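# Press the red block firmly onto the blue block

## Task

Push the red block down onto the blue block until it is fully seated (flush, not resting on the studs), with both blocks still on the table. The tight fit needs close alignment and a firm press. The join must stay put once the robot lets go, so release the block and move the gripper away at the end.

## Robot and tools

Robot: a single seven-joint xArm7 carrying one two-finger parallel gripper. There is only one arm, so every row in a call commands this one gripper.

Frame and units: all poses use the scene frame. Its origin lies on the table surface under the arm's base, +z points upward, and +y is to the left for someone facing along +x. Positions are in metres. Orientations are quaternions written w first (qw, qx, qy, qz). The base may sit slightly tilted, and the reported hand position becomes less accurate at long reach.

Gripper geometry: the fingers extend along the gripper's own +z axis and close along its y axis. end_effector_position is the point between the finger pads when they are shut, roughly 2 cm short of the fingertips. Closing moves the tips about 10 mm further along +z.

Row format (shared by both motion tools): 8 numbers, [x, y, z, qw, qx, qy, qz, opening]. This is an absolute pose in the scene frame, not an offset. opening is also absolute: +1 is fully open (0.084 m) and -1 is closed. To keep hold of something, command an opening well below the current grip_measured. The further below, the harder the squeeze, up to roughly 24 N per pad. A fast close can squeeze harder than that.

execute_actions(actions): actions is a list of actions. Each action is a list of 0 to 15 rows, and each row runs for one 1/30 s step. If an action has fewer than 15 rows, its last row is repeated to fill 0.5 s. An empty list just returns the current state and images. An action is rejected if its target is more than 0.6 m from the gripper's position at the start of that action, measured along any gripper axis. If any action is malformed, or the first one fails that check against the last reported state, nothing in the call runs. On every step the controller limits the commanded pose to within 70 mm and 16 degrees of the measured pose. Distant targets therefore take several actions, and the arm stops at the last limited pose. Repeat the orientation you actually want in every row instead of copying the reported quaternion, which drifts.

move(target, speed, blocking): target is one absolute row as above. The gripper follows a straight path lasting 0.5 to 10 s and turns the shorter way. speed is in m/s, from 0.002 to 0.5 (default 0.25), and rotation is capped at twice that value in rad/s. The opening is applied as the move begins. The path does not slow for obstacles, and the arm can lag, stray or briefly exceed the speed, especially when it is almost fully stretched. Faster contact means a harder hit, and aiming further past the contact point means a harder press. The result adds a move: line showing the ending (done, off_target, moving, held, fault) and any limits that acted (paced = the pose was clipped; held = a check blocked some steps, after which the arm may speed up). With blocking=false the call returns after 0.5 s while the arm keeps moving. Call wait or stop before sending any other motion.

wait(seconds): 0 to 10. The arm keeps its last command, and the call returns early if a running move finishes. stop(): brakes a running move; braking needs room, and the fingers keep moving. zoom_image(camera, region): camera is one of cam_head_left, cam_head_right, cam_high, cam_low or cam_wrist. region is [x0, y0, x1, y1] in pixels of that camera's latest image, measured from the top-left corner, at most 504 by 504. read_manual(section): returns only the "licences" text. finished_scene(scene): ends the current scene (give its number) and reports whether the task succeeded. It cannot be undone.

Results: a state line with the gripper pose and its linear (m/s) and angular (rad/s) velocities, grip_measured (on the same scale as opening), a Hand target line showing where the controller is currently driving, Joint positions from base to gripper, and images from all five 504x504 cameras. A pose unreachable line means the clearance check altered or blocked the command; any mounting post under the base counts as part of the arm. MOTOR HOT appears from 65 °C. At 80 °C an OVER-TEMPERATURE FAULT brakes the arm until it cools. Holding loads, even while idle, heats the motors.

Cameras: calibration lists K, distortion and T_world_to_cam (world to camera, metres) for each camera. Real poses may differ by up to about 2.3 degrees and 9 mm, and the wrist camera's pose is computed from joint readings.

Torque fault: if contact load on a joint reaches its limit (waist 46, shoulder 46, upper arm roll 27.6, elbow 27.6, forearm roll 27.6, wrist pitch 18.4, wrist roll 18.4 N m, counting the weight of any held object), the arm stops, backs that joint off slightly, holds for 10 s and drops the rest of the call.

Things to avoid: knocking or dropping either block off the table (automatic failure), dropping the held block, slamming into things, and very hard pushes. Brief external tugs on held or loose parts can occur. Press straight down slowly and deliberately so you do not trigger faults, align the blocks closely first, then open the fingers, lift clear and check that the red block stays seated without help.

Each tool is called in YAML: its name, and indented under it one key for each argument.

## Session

execute_actions:
  actions: []

Scene clock: 0.00 s.
end_effector_position=(+0.3059, +0.2408, +0.2209) grip_measured=+1.00 end_effector_quat_wxyz=(+0.608, +0.689, +0.046, +0.393) end_effector_velocity=(-0.000, -0.000, -0.000) end_effector_angular_velocity=(-0.001, +0.000, -0.000)
Joint positions: [ 1.415  1.064  0.241  1.497 -1.086  2.635  1.956  0.084]
Joint velocities: [-0.001  0.001  0.    -0.     0.001  0.     0.001 -0.   ]
Hand target: +0.306, +0.241, +0.221; +0.608, +0.689, +0.046, +0.393
camera_calibration (this result's frames):
cam_wrist: T_world_to_cam=[[-0.409708, -0.264191, 0.873122, 0.0297482], [-0.684577, -0.54355, -0.485703, 0.515728], [0.602904, -0.796716, 0.0418374, 0.131308], [0, 0, 0, 1]] pos_world=[0.286078, 0.392798, 0.219024]

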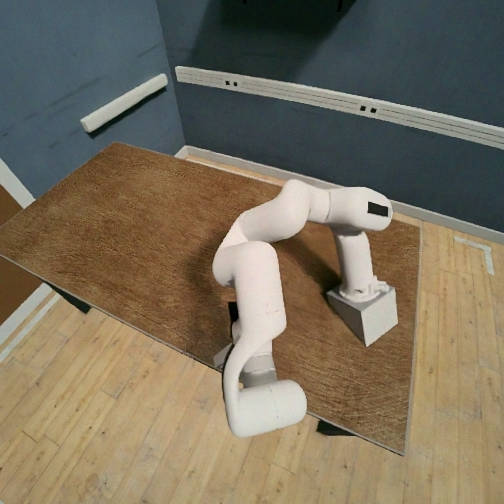

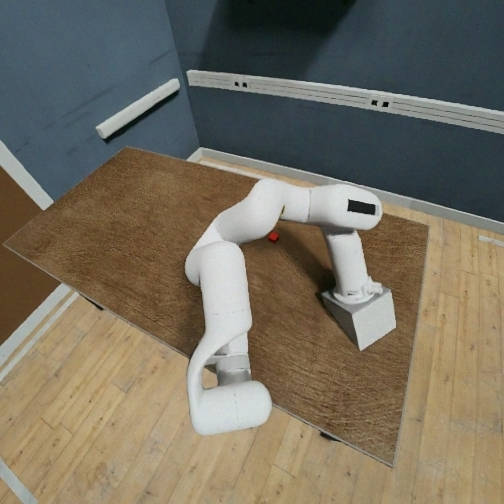

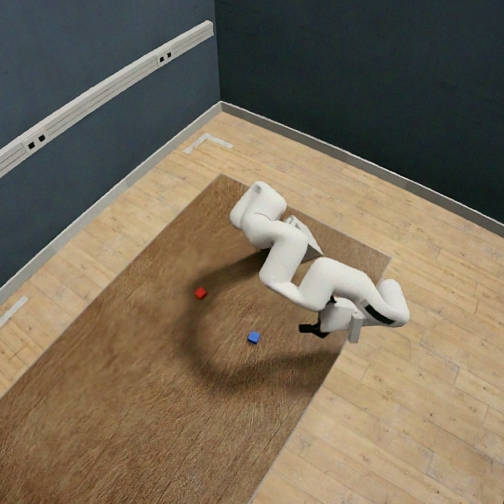

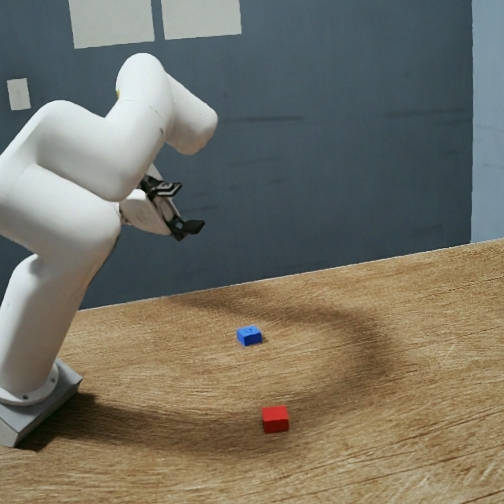

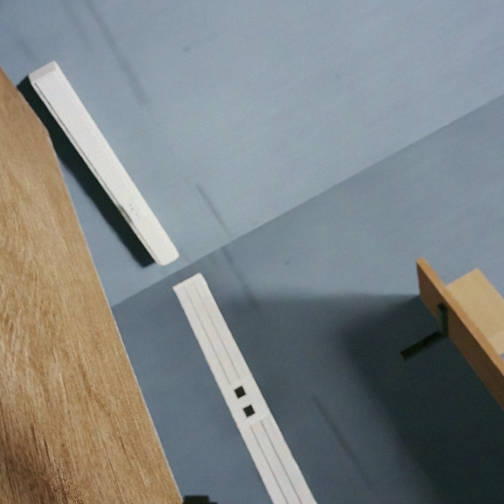

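move:
  target: [0.309, 0.077, 0.25, 0, 1, 0, 0, 1]

Scene clock: 3.73 s.
end_effector_position=(+0.3088, +0.0763, +0.2481) grip_measured=+1.00 end_effector_quat_wxyz=(+0.001, +1.000, +0.001, -0.000) end_effector_velocity=(+0.000, -0.000, +0.000) end_effector_angular_velocity=(+0.002, +0.001, +0.000)
Joint positions: [ 1.171 -0.82   0.187  0.466 -0.477  1.408  1.231  0.084]
Joint velocities: [-0.001 -0.002 -0.     0.     0.001 -0.001 -0.003  0.   ]
Hand target: +0.309, +0.076, +0.248; +0.000, +1.000, +0.001, -0.000
Off the commanded pose: 0.002 m, 0 deg.
move: done
camera_calibration (this result's frames):
cam_wrist: T_world_to_cam=[[0.00141279, -0.999979, -0.00625507, 0.11111], [-0.999995, -0.0013952, -0.00281505, 0.377765], [0.00280626, 0.00625901, -0.999976, 0.379803], [0, 0, 0, 1]] pos_world=[0.376541, 0.109257, 0.381552]

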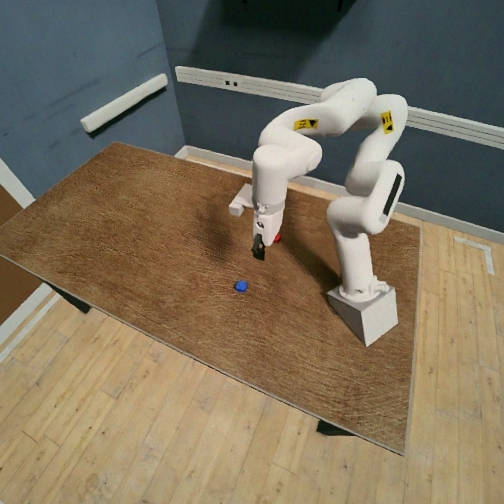

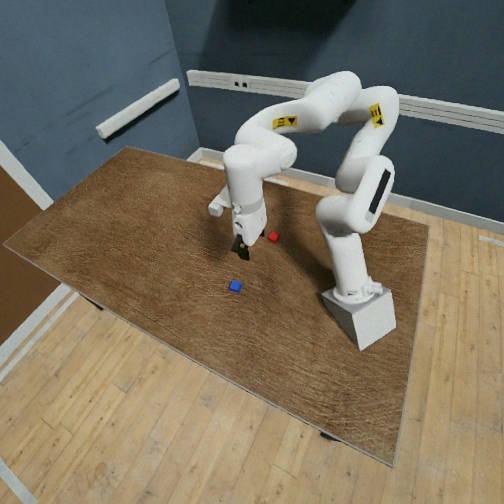

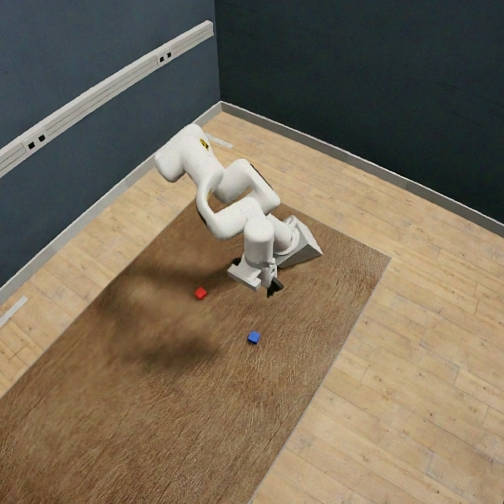

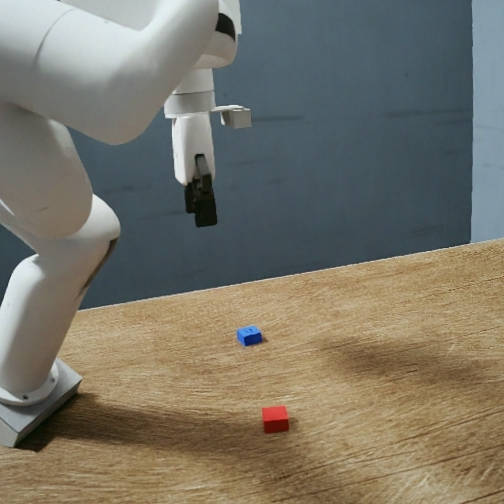

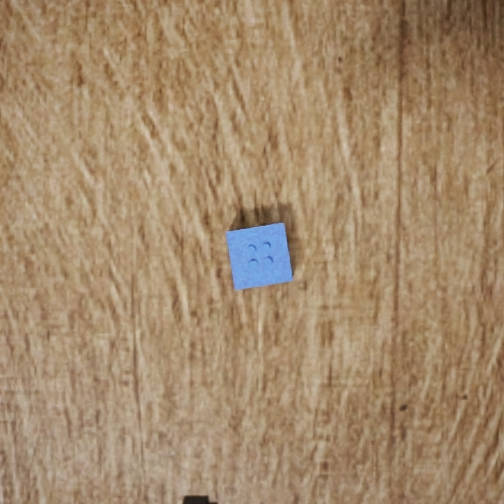

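move:
  target: [0.278, -0.183, 0.25, 0, 1, 0, 0, 1]

Scene clock: 6.07 s.
end_effector_position=(+0.2787, -0.1821, +0.2500) grip_measured=+1.00 end_effector_quat_wxyz=(+0.000, +1.000, +0.000, -0.001) end_effector_velocity=(+0.000, -0.002, +0.001) end_effector_angular_velocity=(+0.003, -0.002, -0.004)
Joint positions: [ 1.166 -1.748 -0.006  0.43  -0.724  2.075  0.604  0.084]
Joint velocities: [-0.001 -0.004 -0.001  0.005 -0.003  0.003 -0.003  0.   ]
Hand target: +0.279, -0.182, +0.250; -0.000, +1.000, -0.001, -0.001
Off the commanded pose: 0.001 m, 0 deg.
move: done
camera_calibration (this result's frames):
cam_wrist: T_world_to_cam=[[-0.00106384, -0.999973, -0.00720716, -0.146313], [-0.999999, 0.00106482, -0.000131503, 0.347063], [0.000139173, 0.00720702, -0.999974, 0.384339], [0, 0, 0, 1]] pos_world=[0.346854, -0.149448, 0.38332]

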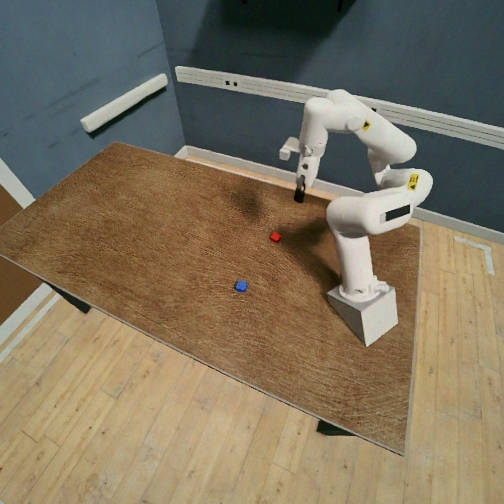

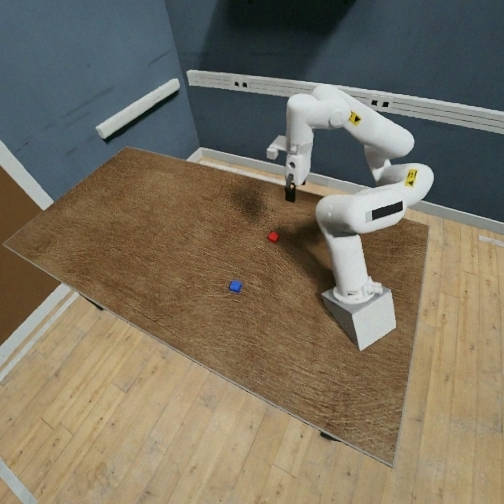

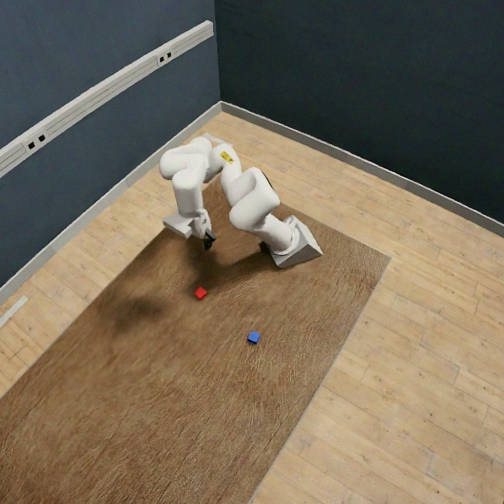

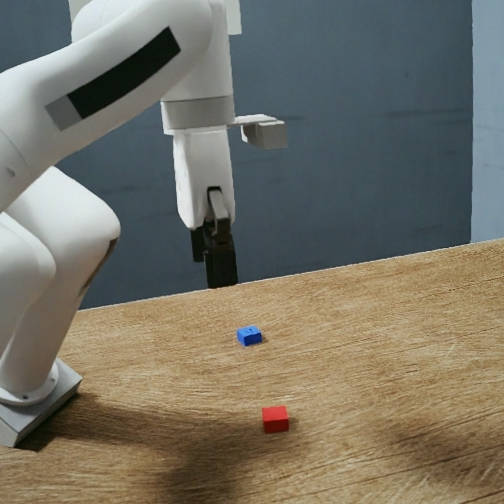

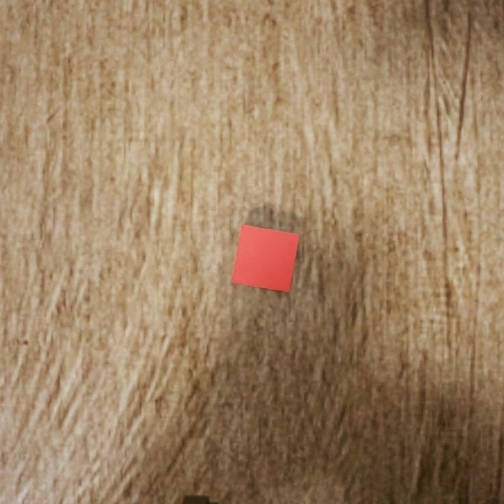

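move:
  target: [0.3437, -0.153, 0.08, 0, 0.9969, -0.0785, 0, 1]

move:
  target: [0.3437, -0.153, 0.026, 0, 0.9969, -0.0785, 0, 1]
  speed: 0.08

Scene clock: 7.47 s.
end_effector_position=(+0.3437, -0.1526, +0.0808) grip_measured=+1.00 end_effector_quat_wxyz=(-0.000, +0.997, -0.078, +0.001) end_effector_velocity=(+0.000, +0.000, -0.001) end_effector_angular_velocity=(+0.001, +0.001, +0.000)
Joint positions: [ 1.194 -1.836 -0.759  0.192 -1.449  1.85   0.815  0.084]
Joint velocities: [-0.     0.001 -0.006 -0.    -0.005 -0.002 -0.     0.   ]
Hand target: +0.344, -0.152, +0.081; -0.000, +0.997, -0.078, +0.001
Off the commanded pose: 0.001 m, 0 deg.
move: done
camera_calibration (this result's frames):
cam_wrist: T_world_to_cam=[[-0.156572, -0.987629, -0.00859093, -0.062493], [-0.987648, 0.156617, -0.0047249, 0.431881], [0.00601193, 0.00774503, -0.999952, 0.212977], [0, 0, 0, 1]] pos_world=[0.415481, -0.131009, 0.21447]

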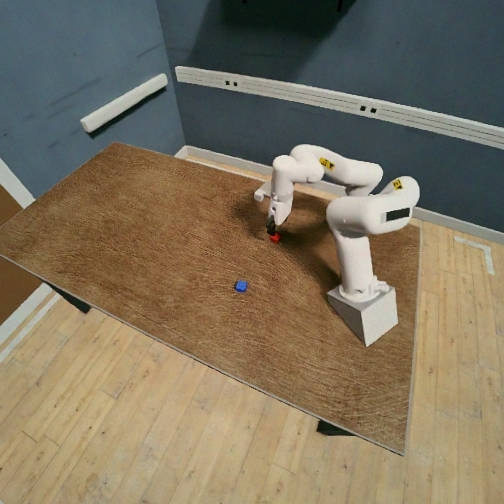

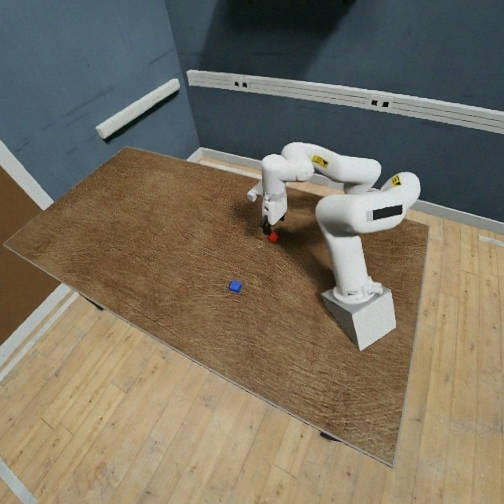

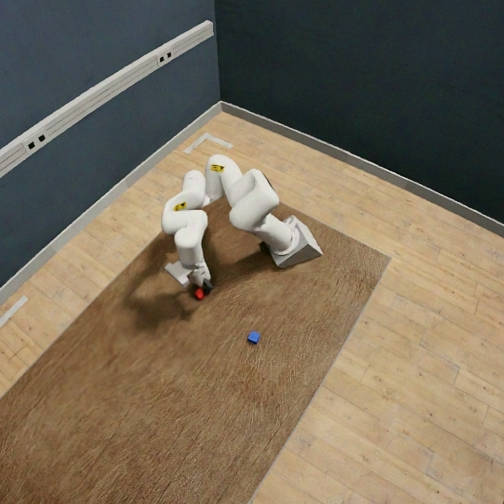

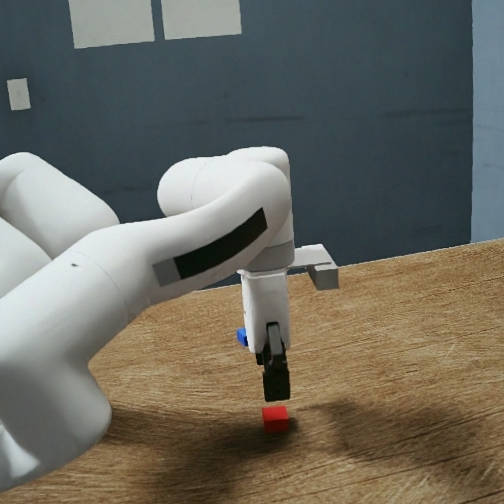

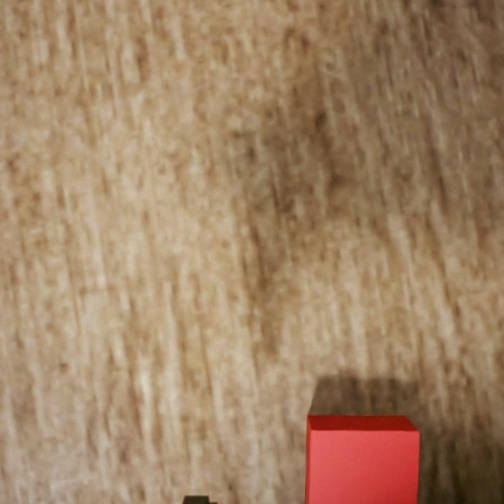

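Scene clock: 8.50 s.
end_effector_position=(+0.3439, -0.1529, +0.0264) grip_measured=+1.00 end_effector_quat_wxyz=(-0.000, +0.997, -0.078, +0.000) end_effector_velocity=(+0.000, -0.000, -0.000) end_effector_angular_velocity=(+0.001, -0.001, +0.001)
Joint positions: [ 1.117 -1.877 -1.057  0.168 -1.732  1.788  0.756  0.084]
Joint velocities: [-0.001 -0.001 -0.002 -0.    -0.002 -0.002 -0.002  0.   ]
Hand target: +0.344, -0.153, +0.026; -0.000, +0.997, -0.078, +0.000
Off the commanded pose: 0.000 m, 0 deg.
move: done
camera_calibration (this result's frames):
cam_wrist: T_world_to_cam=[[-0.157348, -0.987508, -0.00836835, -0.0629464], [-0.987532, 0.15738, -0.0033529, 0.431852], [0.00462803, 0.00773644, -0.999959, 0.159032], [0, 0, 0, 1]] pos_world=[0.415828, -0.131355, 0.159947]

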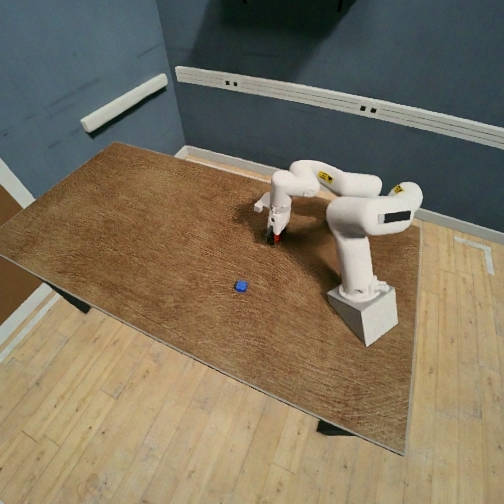

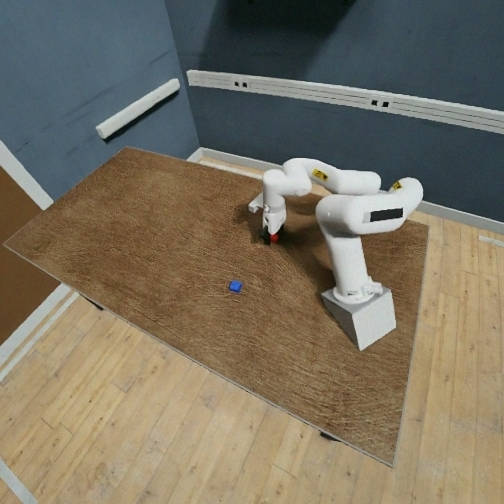

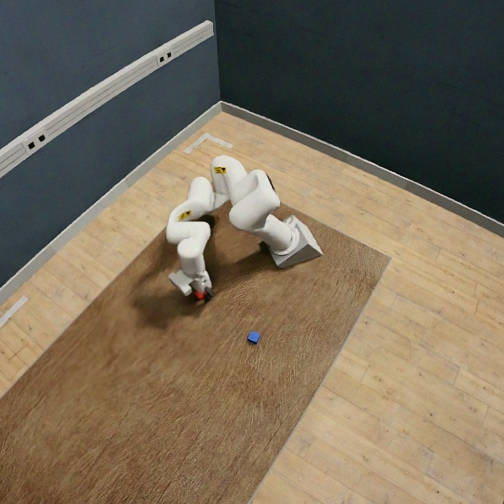

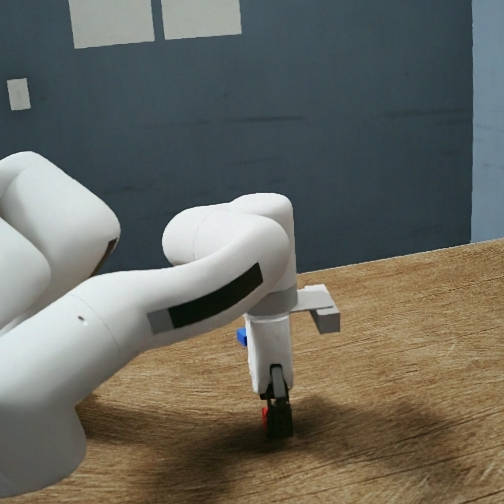

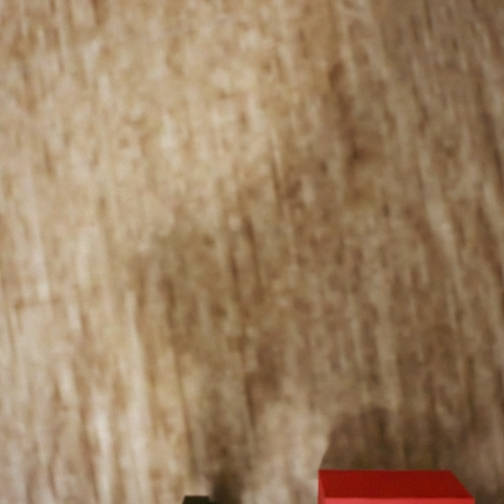

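Yaw +8.8°: q=(0,0.9971,0.0767,0).

execute_actions:
  actions:
    - [[0.3437,-0.153,0.026,0,0.9969,-0.0785,0,-0.6]]
    - [[0.3437,-0.153,0.026,0,0.9969,-0.0785,0,-1]]

move:
  target: [0.35, -0.10, 0.10, 0, 0.9969, -0.0785, 0, -1]
  speed: 0.15

move:
  target: [0.377, 0.110, 0.10, 0, 0.9971, 0.0767, 0, -1]
  speed: 0.2

move:
  target: [0.377, 0.110, 0.056, 0, 0.9971, 0.0767, 0, -1]
  speed: 0.06

zoom_image:
  camera: "cam_wrist"
  region: [264, 384, 504, 504]

Scene clock: 9.67 s.
end_effector_position=(+0.3437, -0.1530, +0.0260) grip_measured=-0.28 end_effector_quat_wxyz=(+0.000, +0.997, -0.079, +0.000) end_effector_velocity=(-0.000, +0.000, +0.000) end_effector_angular_velocity=(+0.001, +0.000, -0.001)
Joint positions: [ 1.116 -1.877 -1.059  0.168 -1.734  1.788  0.755  0.032]
Joint velocities: [ 0.    -0.     0.    -0.     0.001  0.     0.001  0.   ]
Hand target: +0.344, -0.153, +0.026; -0.000, +0.997, -0.079, +0.000
Off the commanded pose: 0.000 m, 0 deg.
camera_calibration (this result's frames):
cam_wrist: T_world_to_cam=[[-0.157586, -0.987474, -0.00782317, -0.0630563], [-0.987496, 0.157614, -0.00315828, 0.431758], [0.00435176, 0.00722764, -0.999964, 0.158709], [0, 0, 0, 1]] pos_world=[0.415732, -0.131465, 0.159574]

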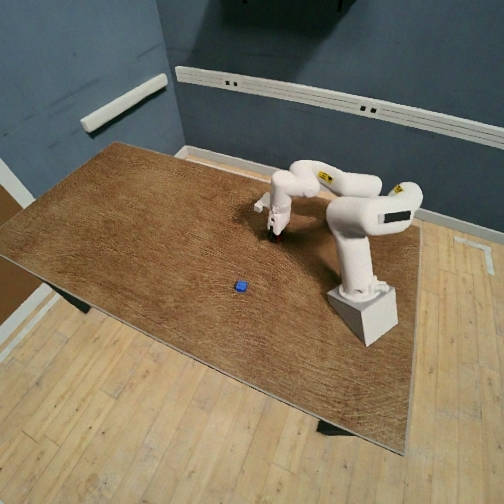

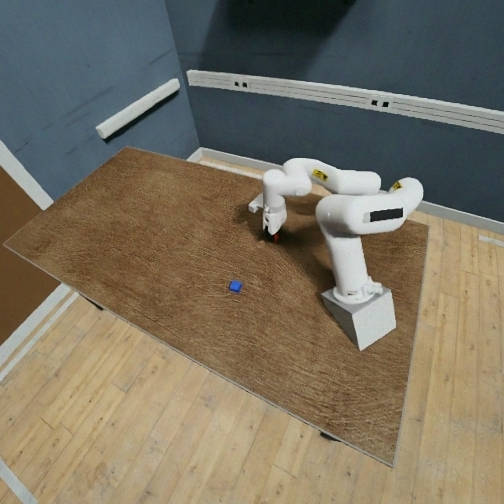

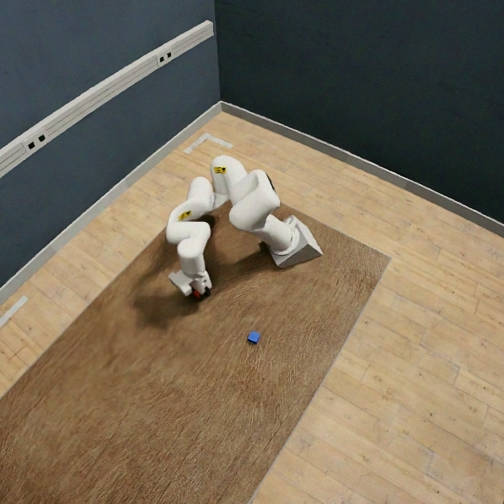

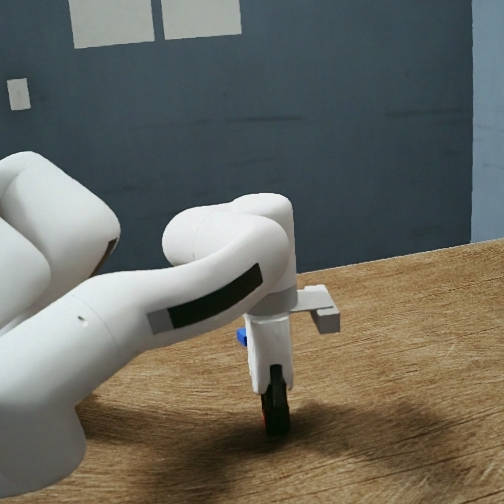

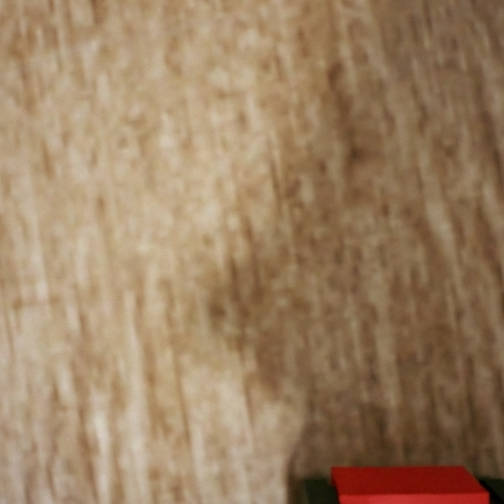

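Scene clock: 10.67 s.
end_effector_position=(+0.3498, -0.1005, +0.0996) grip_measured=-0.28 end_effector_quat_wxyz=(+0.000, +0.997, -0.079, +0.000) end_effector_velocity=(-0.000, +0.001, +0.001) end_effector_angular_velocity=(+0.001, +0.001, -0.002)
Joint positions: [ 1.392 -1.678 -0.683  0.204 -1.349  1.859  1.067  0.032]
Joint velocities: [ 0.002  0.001  0.003  0.     0.005  0.     0.005 -0.   ]
Hand target: +0.350, -0.100, +0.100; +0.000, +0.997, -0.079, +0.001
Off the commanded pose: 0.001 m, 0 deg.
move: done
camera_calibration (this result's frames):
cam_wrist: T_world_to_cam=[[-0.15833, -0.987361, -0.00711534, -0.00949865], [-0.987374, 0.15836, -0.00380476, 0.429771], [0.00488346, 0.00642309, -0.999967, 0.231586], [0, 0, 0, 1]] pos_world=[0.42171, -0.0789244, 0.233147]

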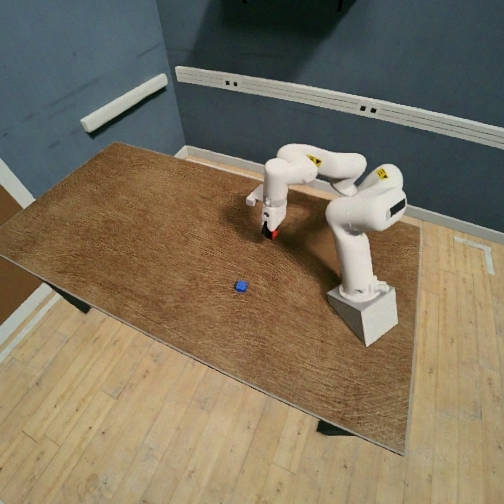

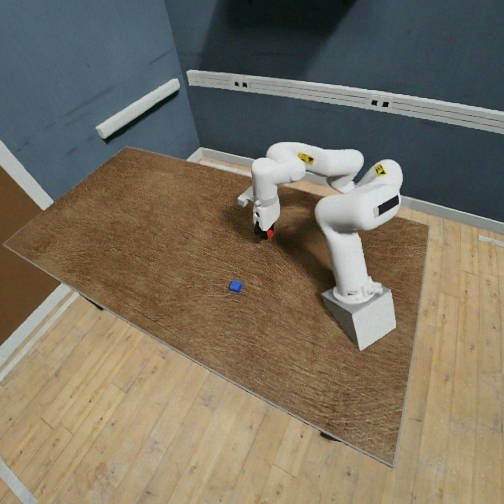

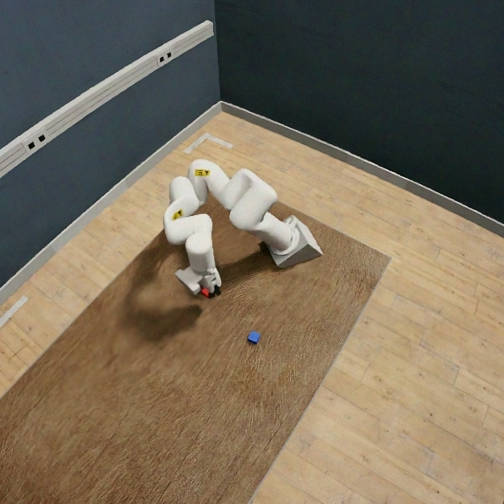

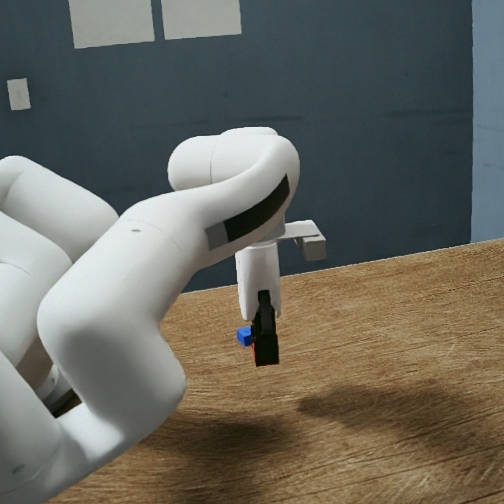

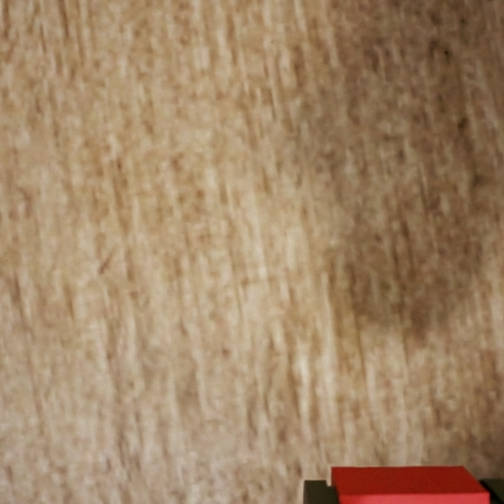

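Scene clock: 12.17 s.
end_effector_position=(+0.3767, +0.1094, +0.1002) grip_measured=-0.28 end_effector_quat_wxyz=(-0.001, +0.997, +0.077, +0.001) end_effector_velocity=(+0.000, +0.001, +0.000) end_effector_angular_velocity=(+0.001, -0.001, +0.002)
Joint positions: [ 2.147 -0.906 -1.062  0.501 -1.343  1.561  1.457  0.032]
Joint velocities: [ 0.005  0.002 -0.002  0.002 -0.    -0.002  0.     0.   ]
Hand target: +0.377, +0.110, +0.100; -0.001, +0.997, +0.077, +0.001
Off the commanded pose: 0.001 m, 0 deg.
move: done
camera_calibration (this result's frames):
cam_wrist: T_world_to_cam=[[0.151647, -0.988396, -0.00868639, 0.0855905], [-0.988426, -0.151603, -0.00553309, 0.457581], [0.004152, 0.00942493, -0.999947, 0.230684], [0, 0, 0, 1]] pos_world=[0.438348, 0.151794, 0.233947]

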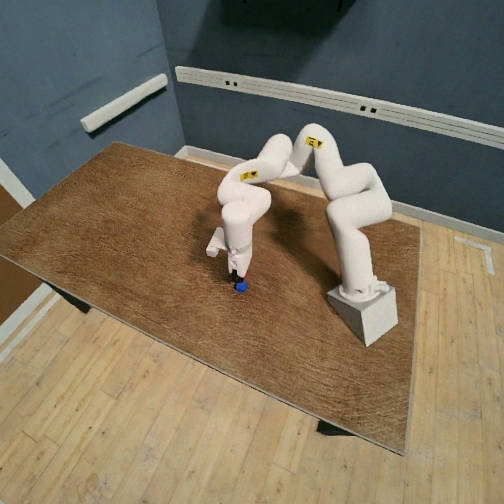

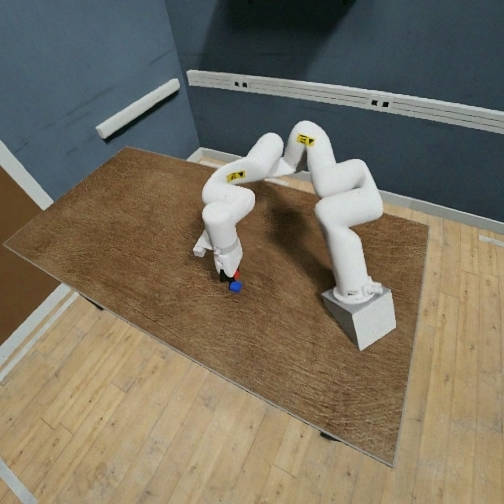

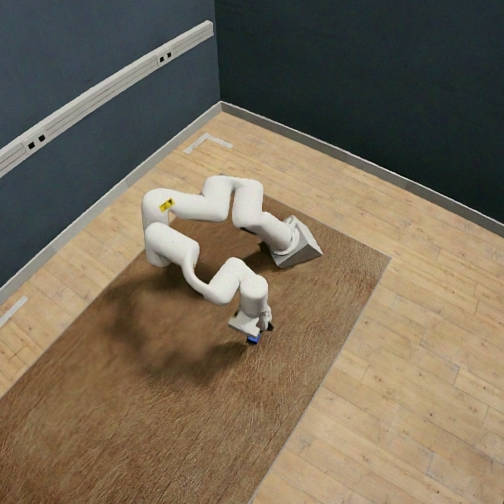

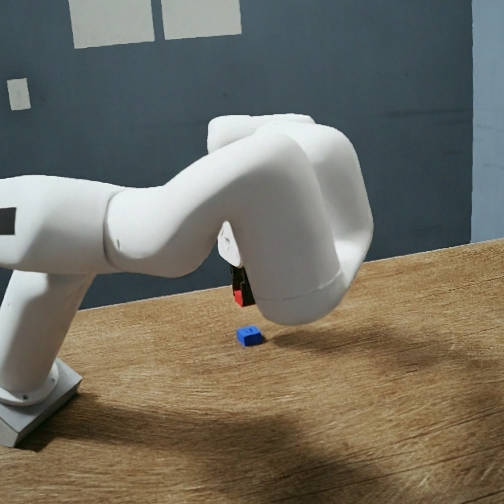

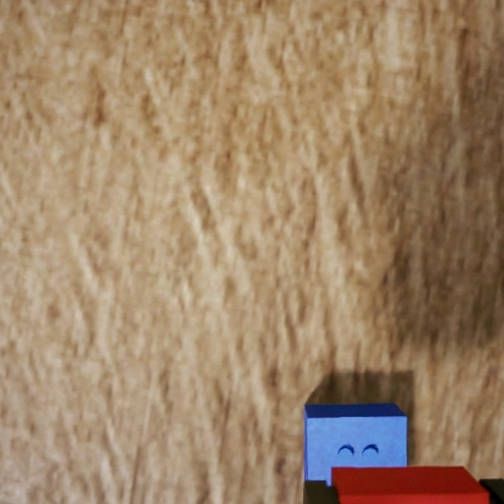

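Scene clock: 13.20 s.
end_effector_position=(+0.3771, +0.1102, +0.0563) grip_measured=-0.28 end_effector_quat_wxyz=(-0.000, +0.997, +0.077, +0.000) end_effector_velocity=(-0.000, -0.000, -0.000) end_effector_angular_velocity=(-0.001, +0.000, +0.000)
Joint positions: [ 2.15  -0.892 -1.218  0.488 -1.472  1.475  1.465  0.032]
Joint velocities: [ 0.     0.001 -0.002  0.    -0.    -0.     0.    -0.   ]
Hand target: +0.377, +0.110, +0.056; -0.000, +0.997, +0.077, -0.000
Off the commanded pose: 0.000 m, 0 deg.
move: done
camera_calibration (this result's frames):
cam_wrist: T_world_to_cam=[[0.152117, -0.988327, -0.00843133, 0.085693], [-0.988361, -0.152095, -0.0032201, 0.457759], [0.00190015, 0.00882303, -0.999959, 0.187675], [0, 0, 0, 1]] pos_world=[0.439039, 0.15266, 0.189864]

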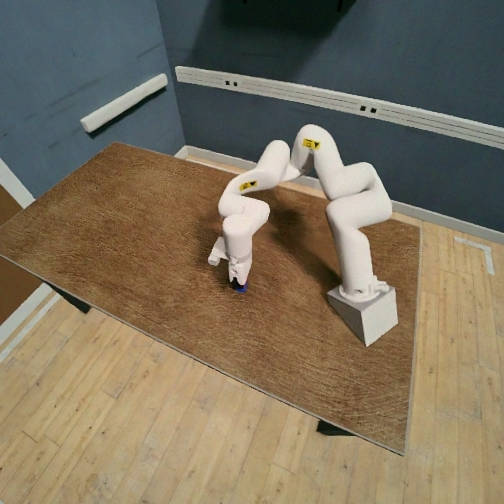

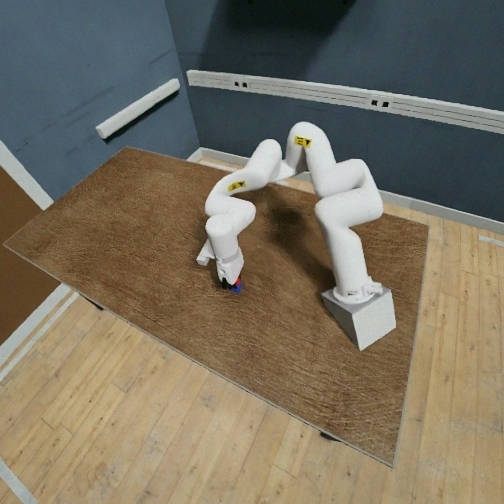

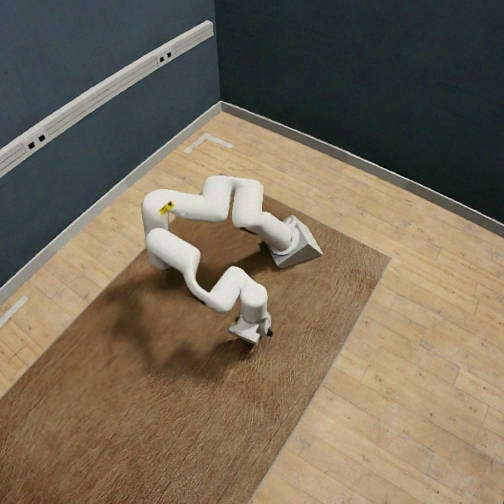

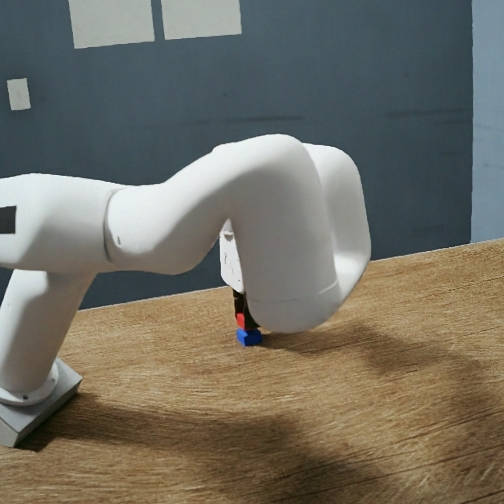

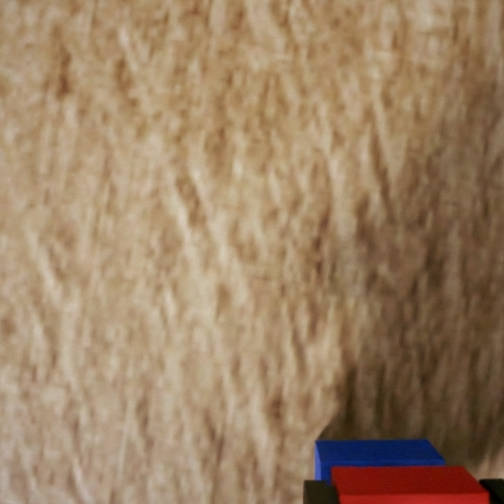

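Region (264, 384, 504, 504) of cam_wrist's 504x504 image, scaled by 2.100, with more detail than that image has.

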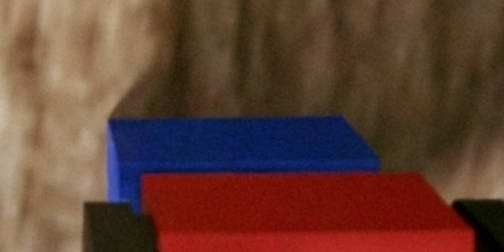

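move:
  target: [0.3746, 0.1108, 0.054, 0, 0.9964, 0.0845, 0, -1]
  speed: 0.03

zoom_image:
  camera: "cam_wrist"
  region: [264, 384, 504, 504]

Scene clock: 14.07 s.
end_effector_position=(+0.3746, +0.1108, +0.0540) grip_measured=-0.28 end_effector_quat_wxyz=(-0.000, +0.996, +0.084, +0.000) end_effector_velocity=(+0.000, +0.000, +0.000) end_effector_angular_velocity=(+0.000, -0.001, +0.000)
Joint positions: [ 2.153 -0.891 -1.227  0.482 -1.479  1.471  1.457  0.032]
Joint velocities: [ 0.    -0.     0.     0.    -0.001  0.    -0.     0.   ]
Hand target: +0.375, +0.111, +0.054; -0.000, +0.996, +0.085, +0.000
Off the commanded pose: 0.000 m, 0 deg.
move: done
camera_calibration (this result's frames):
cam_wrist: T_world_to_cam=[[0.167282, -0.985877, -0.00790168, 0.0806639], [-0.985908, -0.167262, -0.00309086, 0.456179], [0.00172555, 0.00830737, -0.999964, 0.185526], [0, 0, 0, 1]] pos_world=[0.435937, 0.154285, 0.187566]

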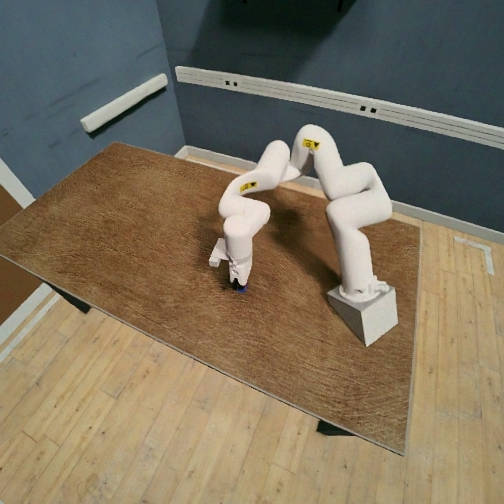

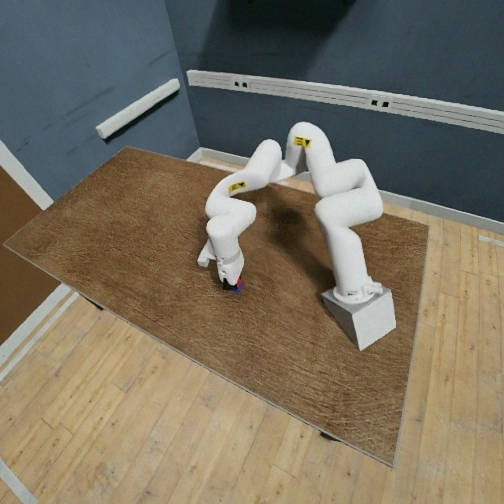

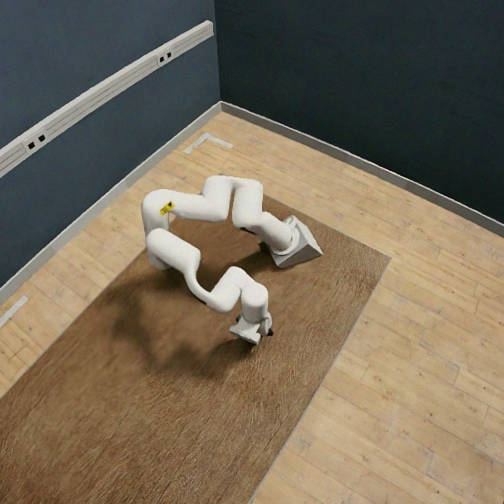

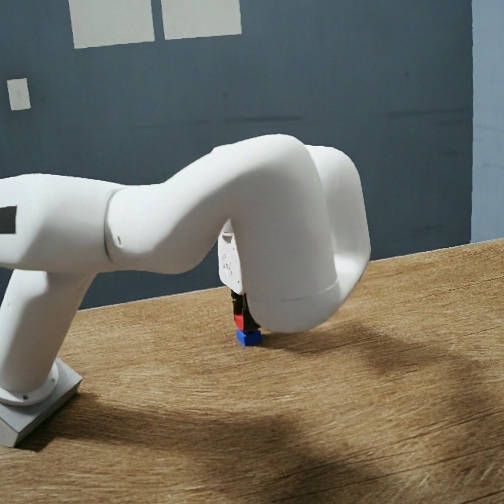

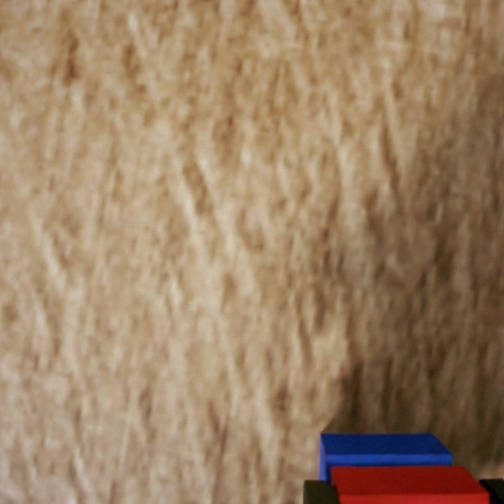

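Region (264, 384, 504, 504) of cam_wrist's 504x504 image, scaled by 2.100, with more detail than that image has.

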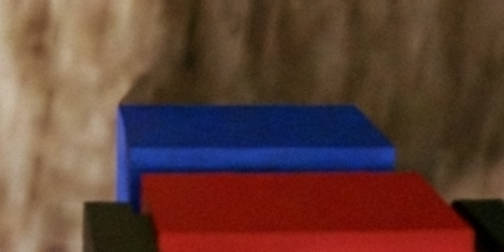

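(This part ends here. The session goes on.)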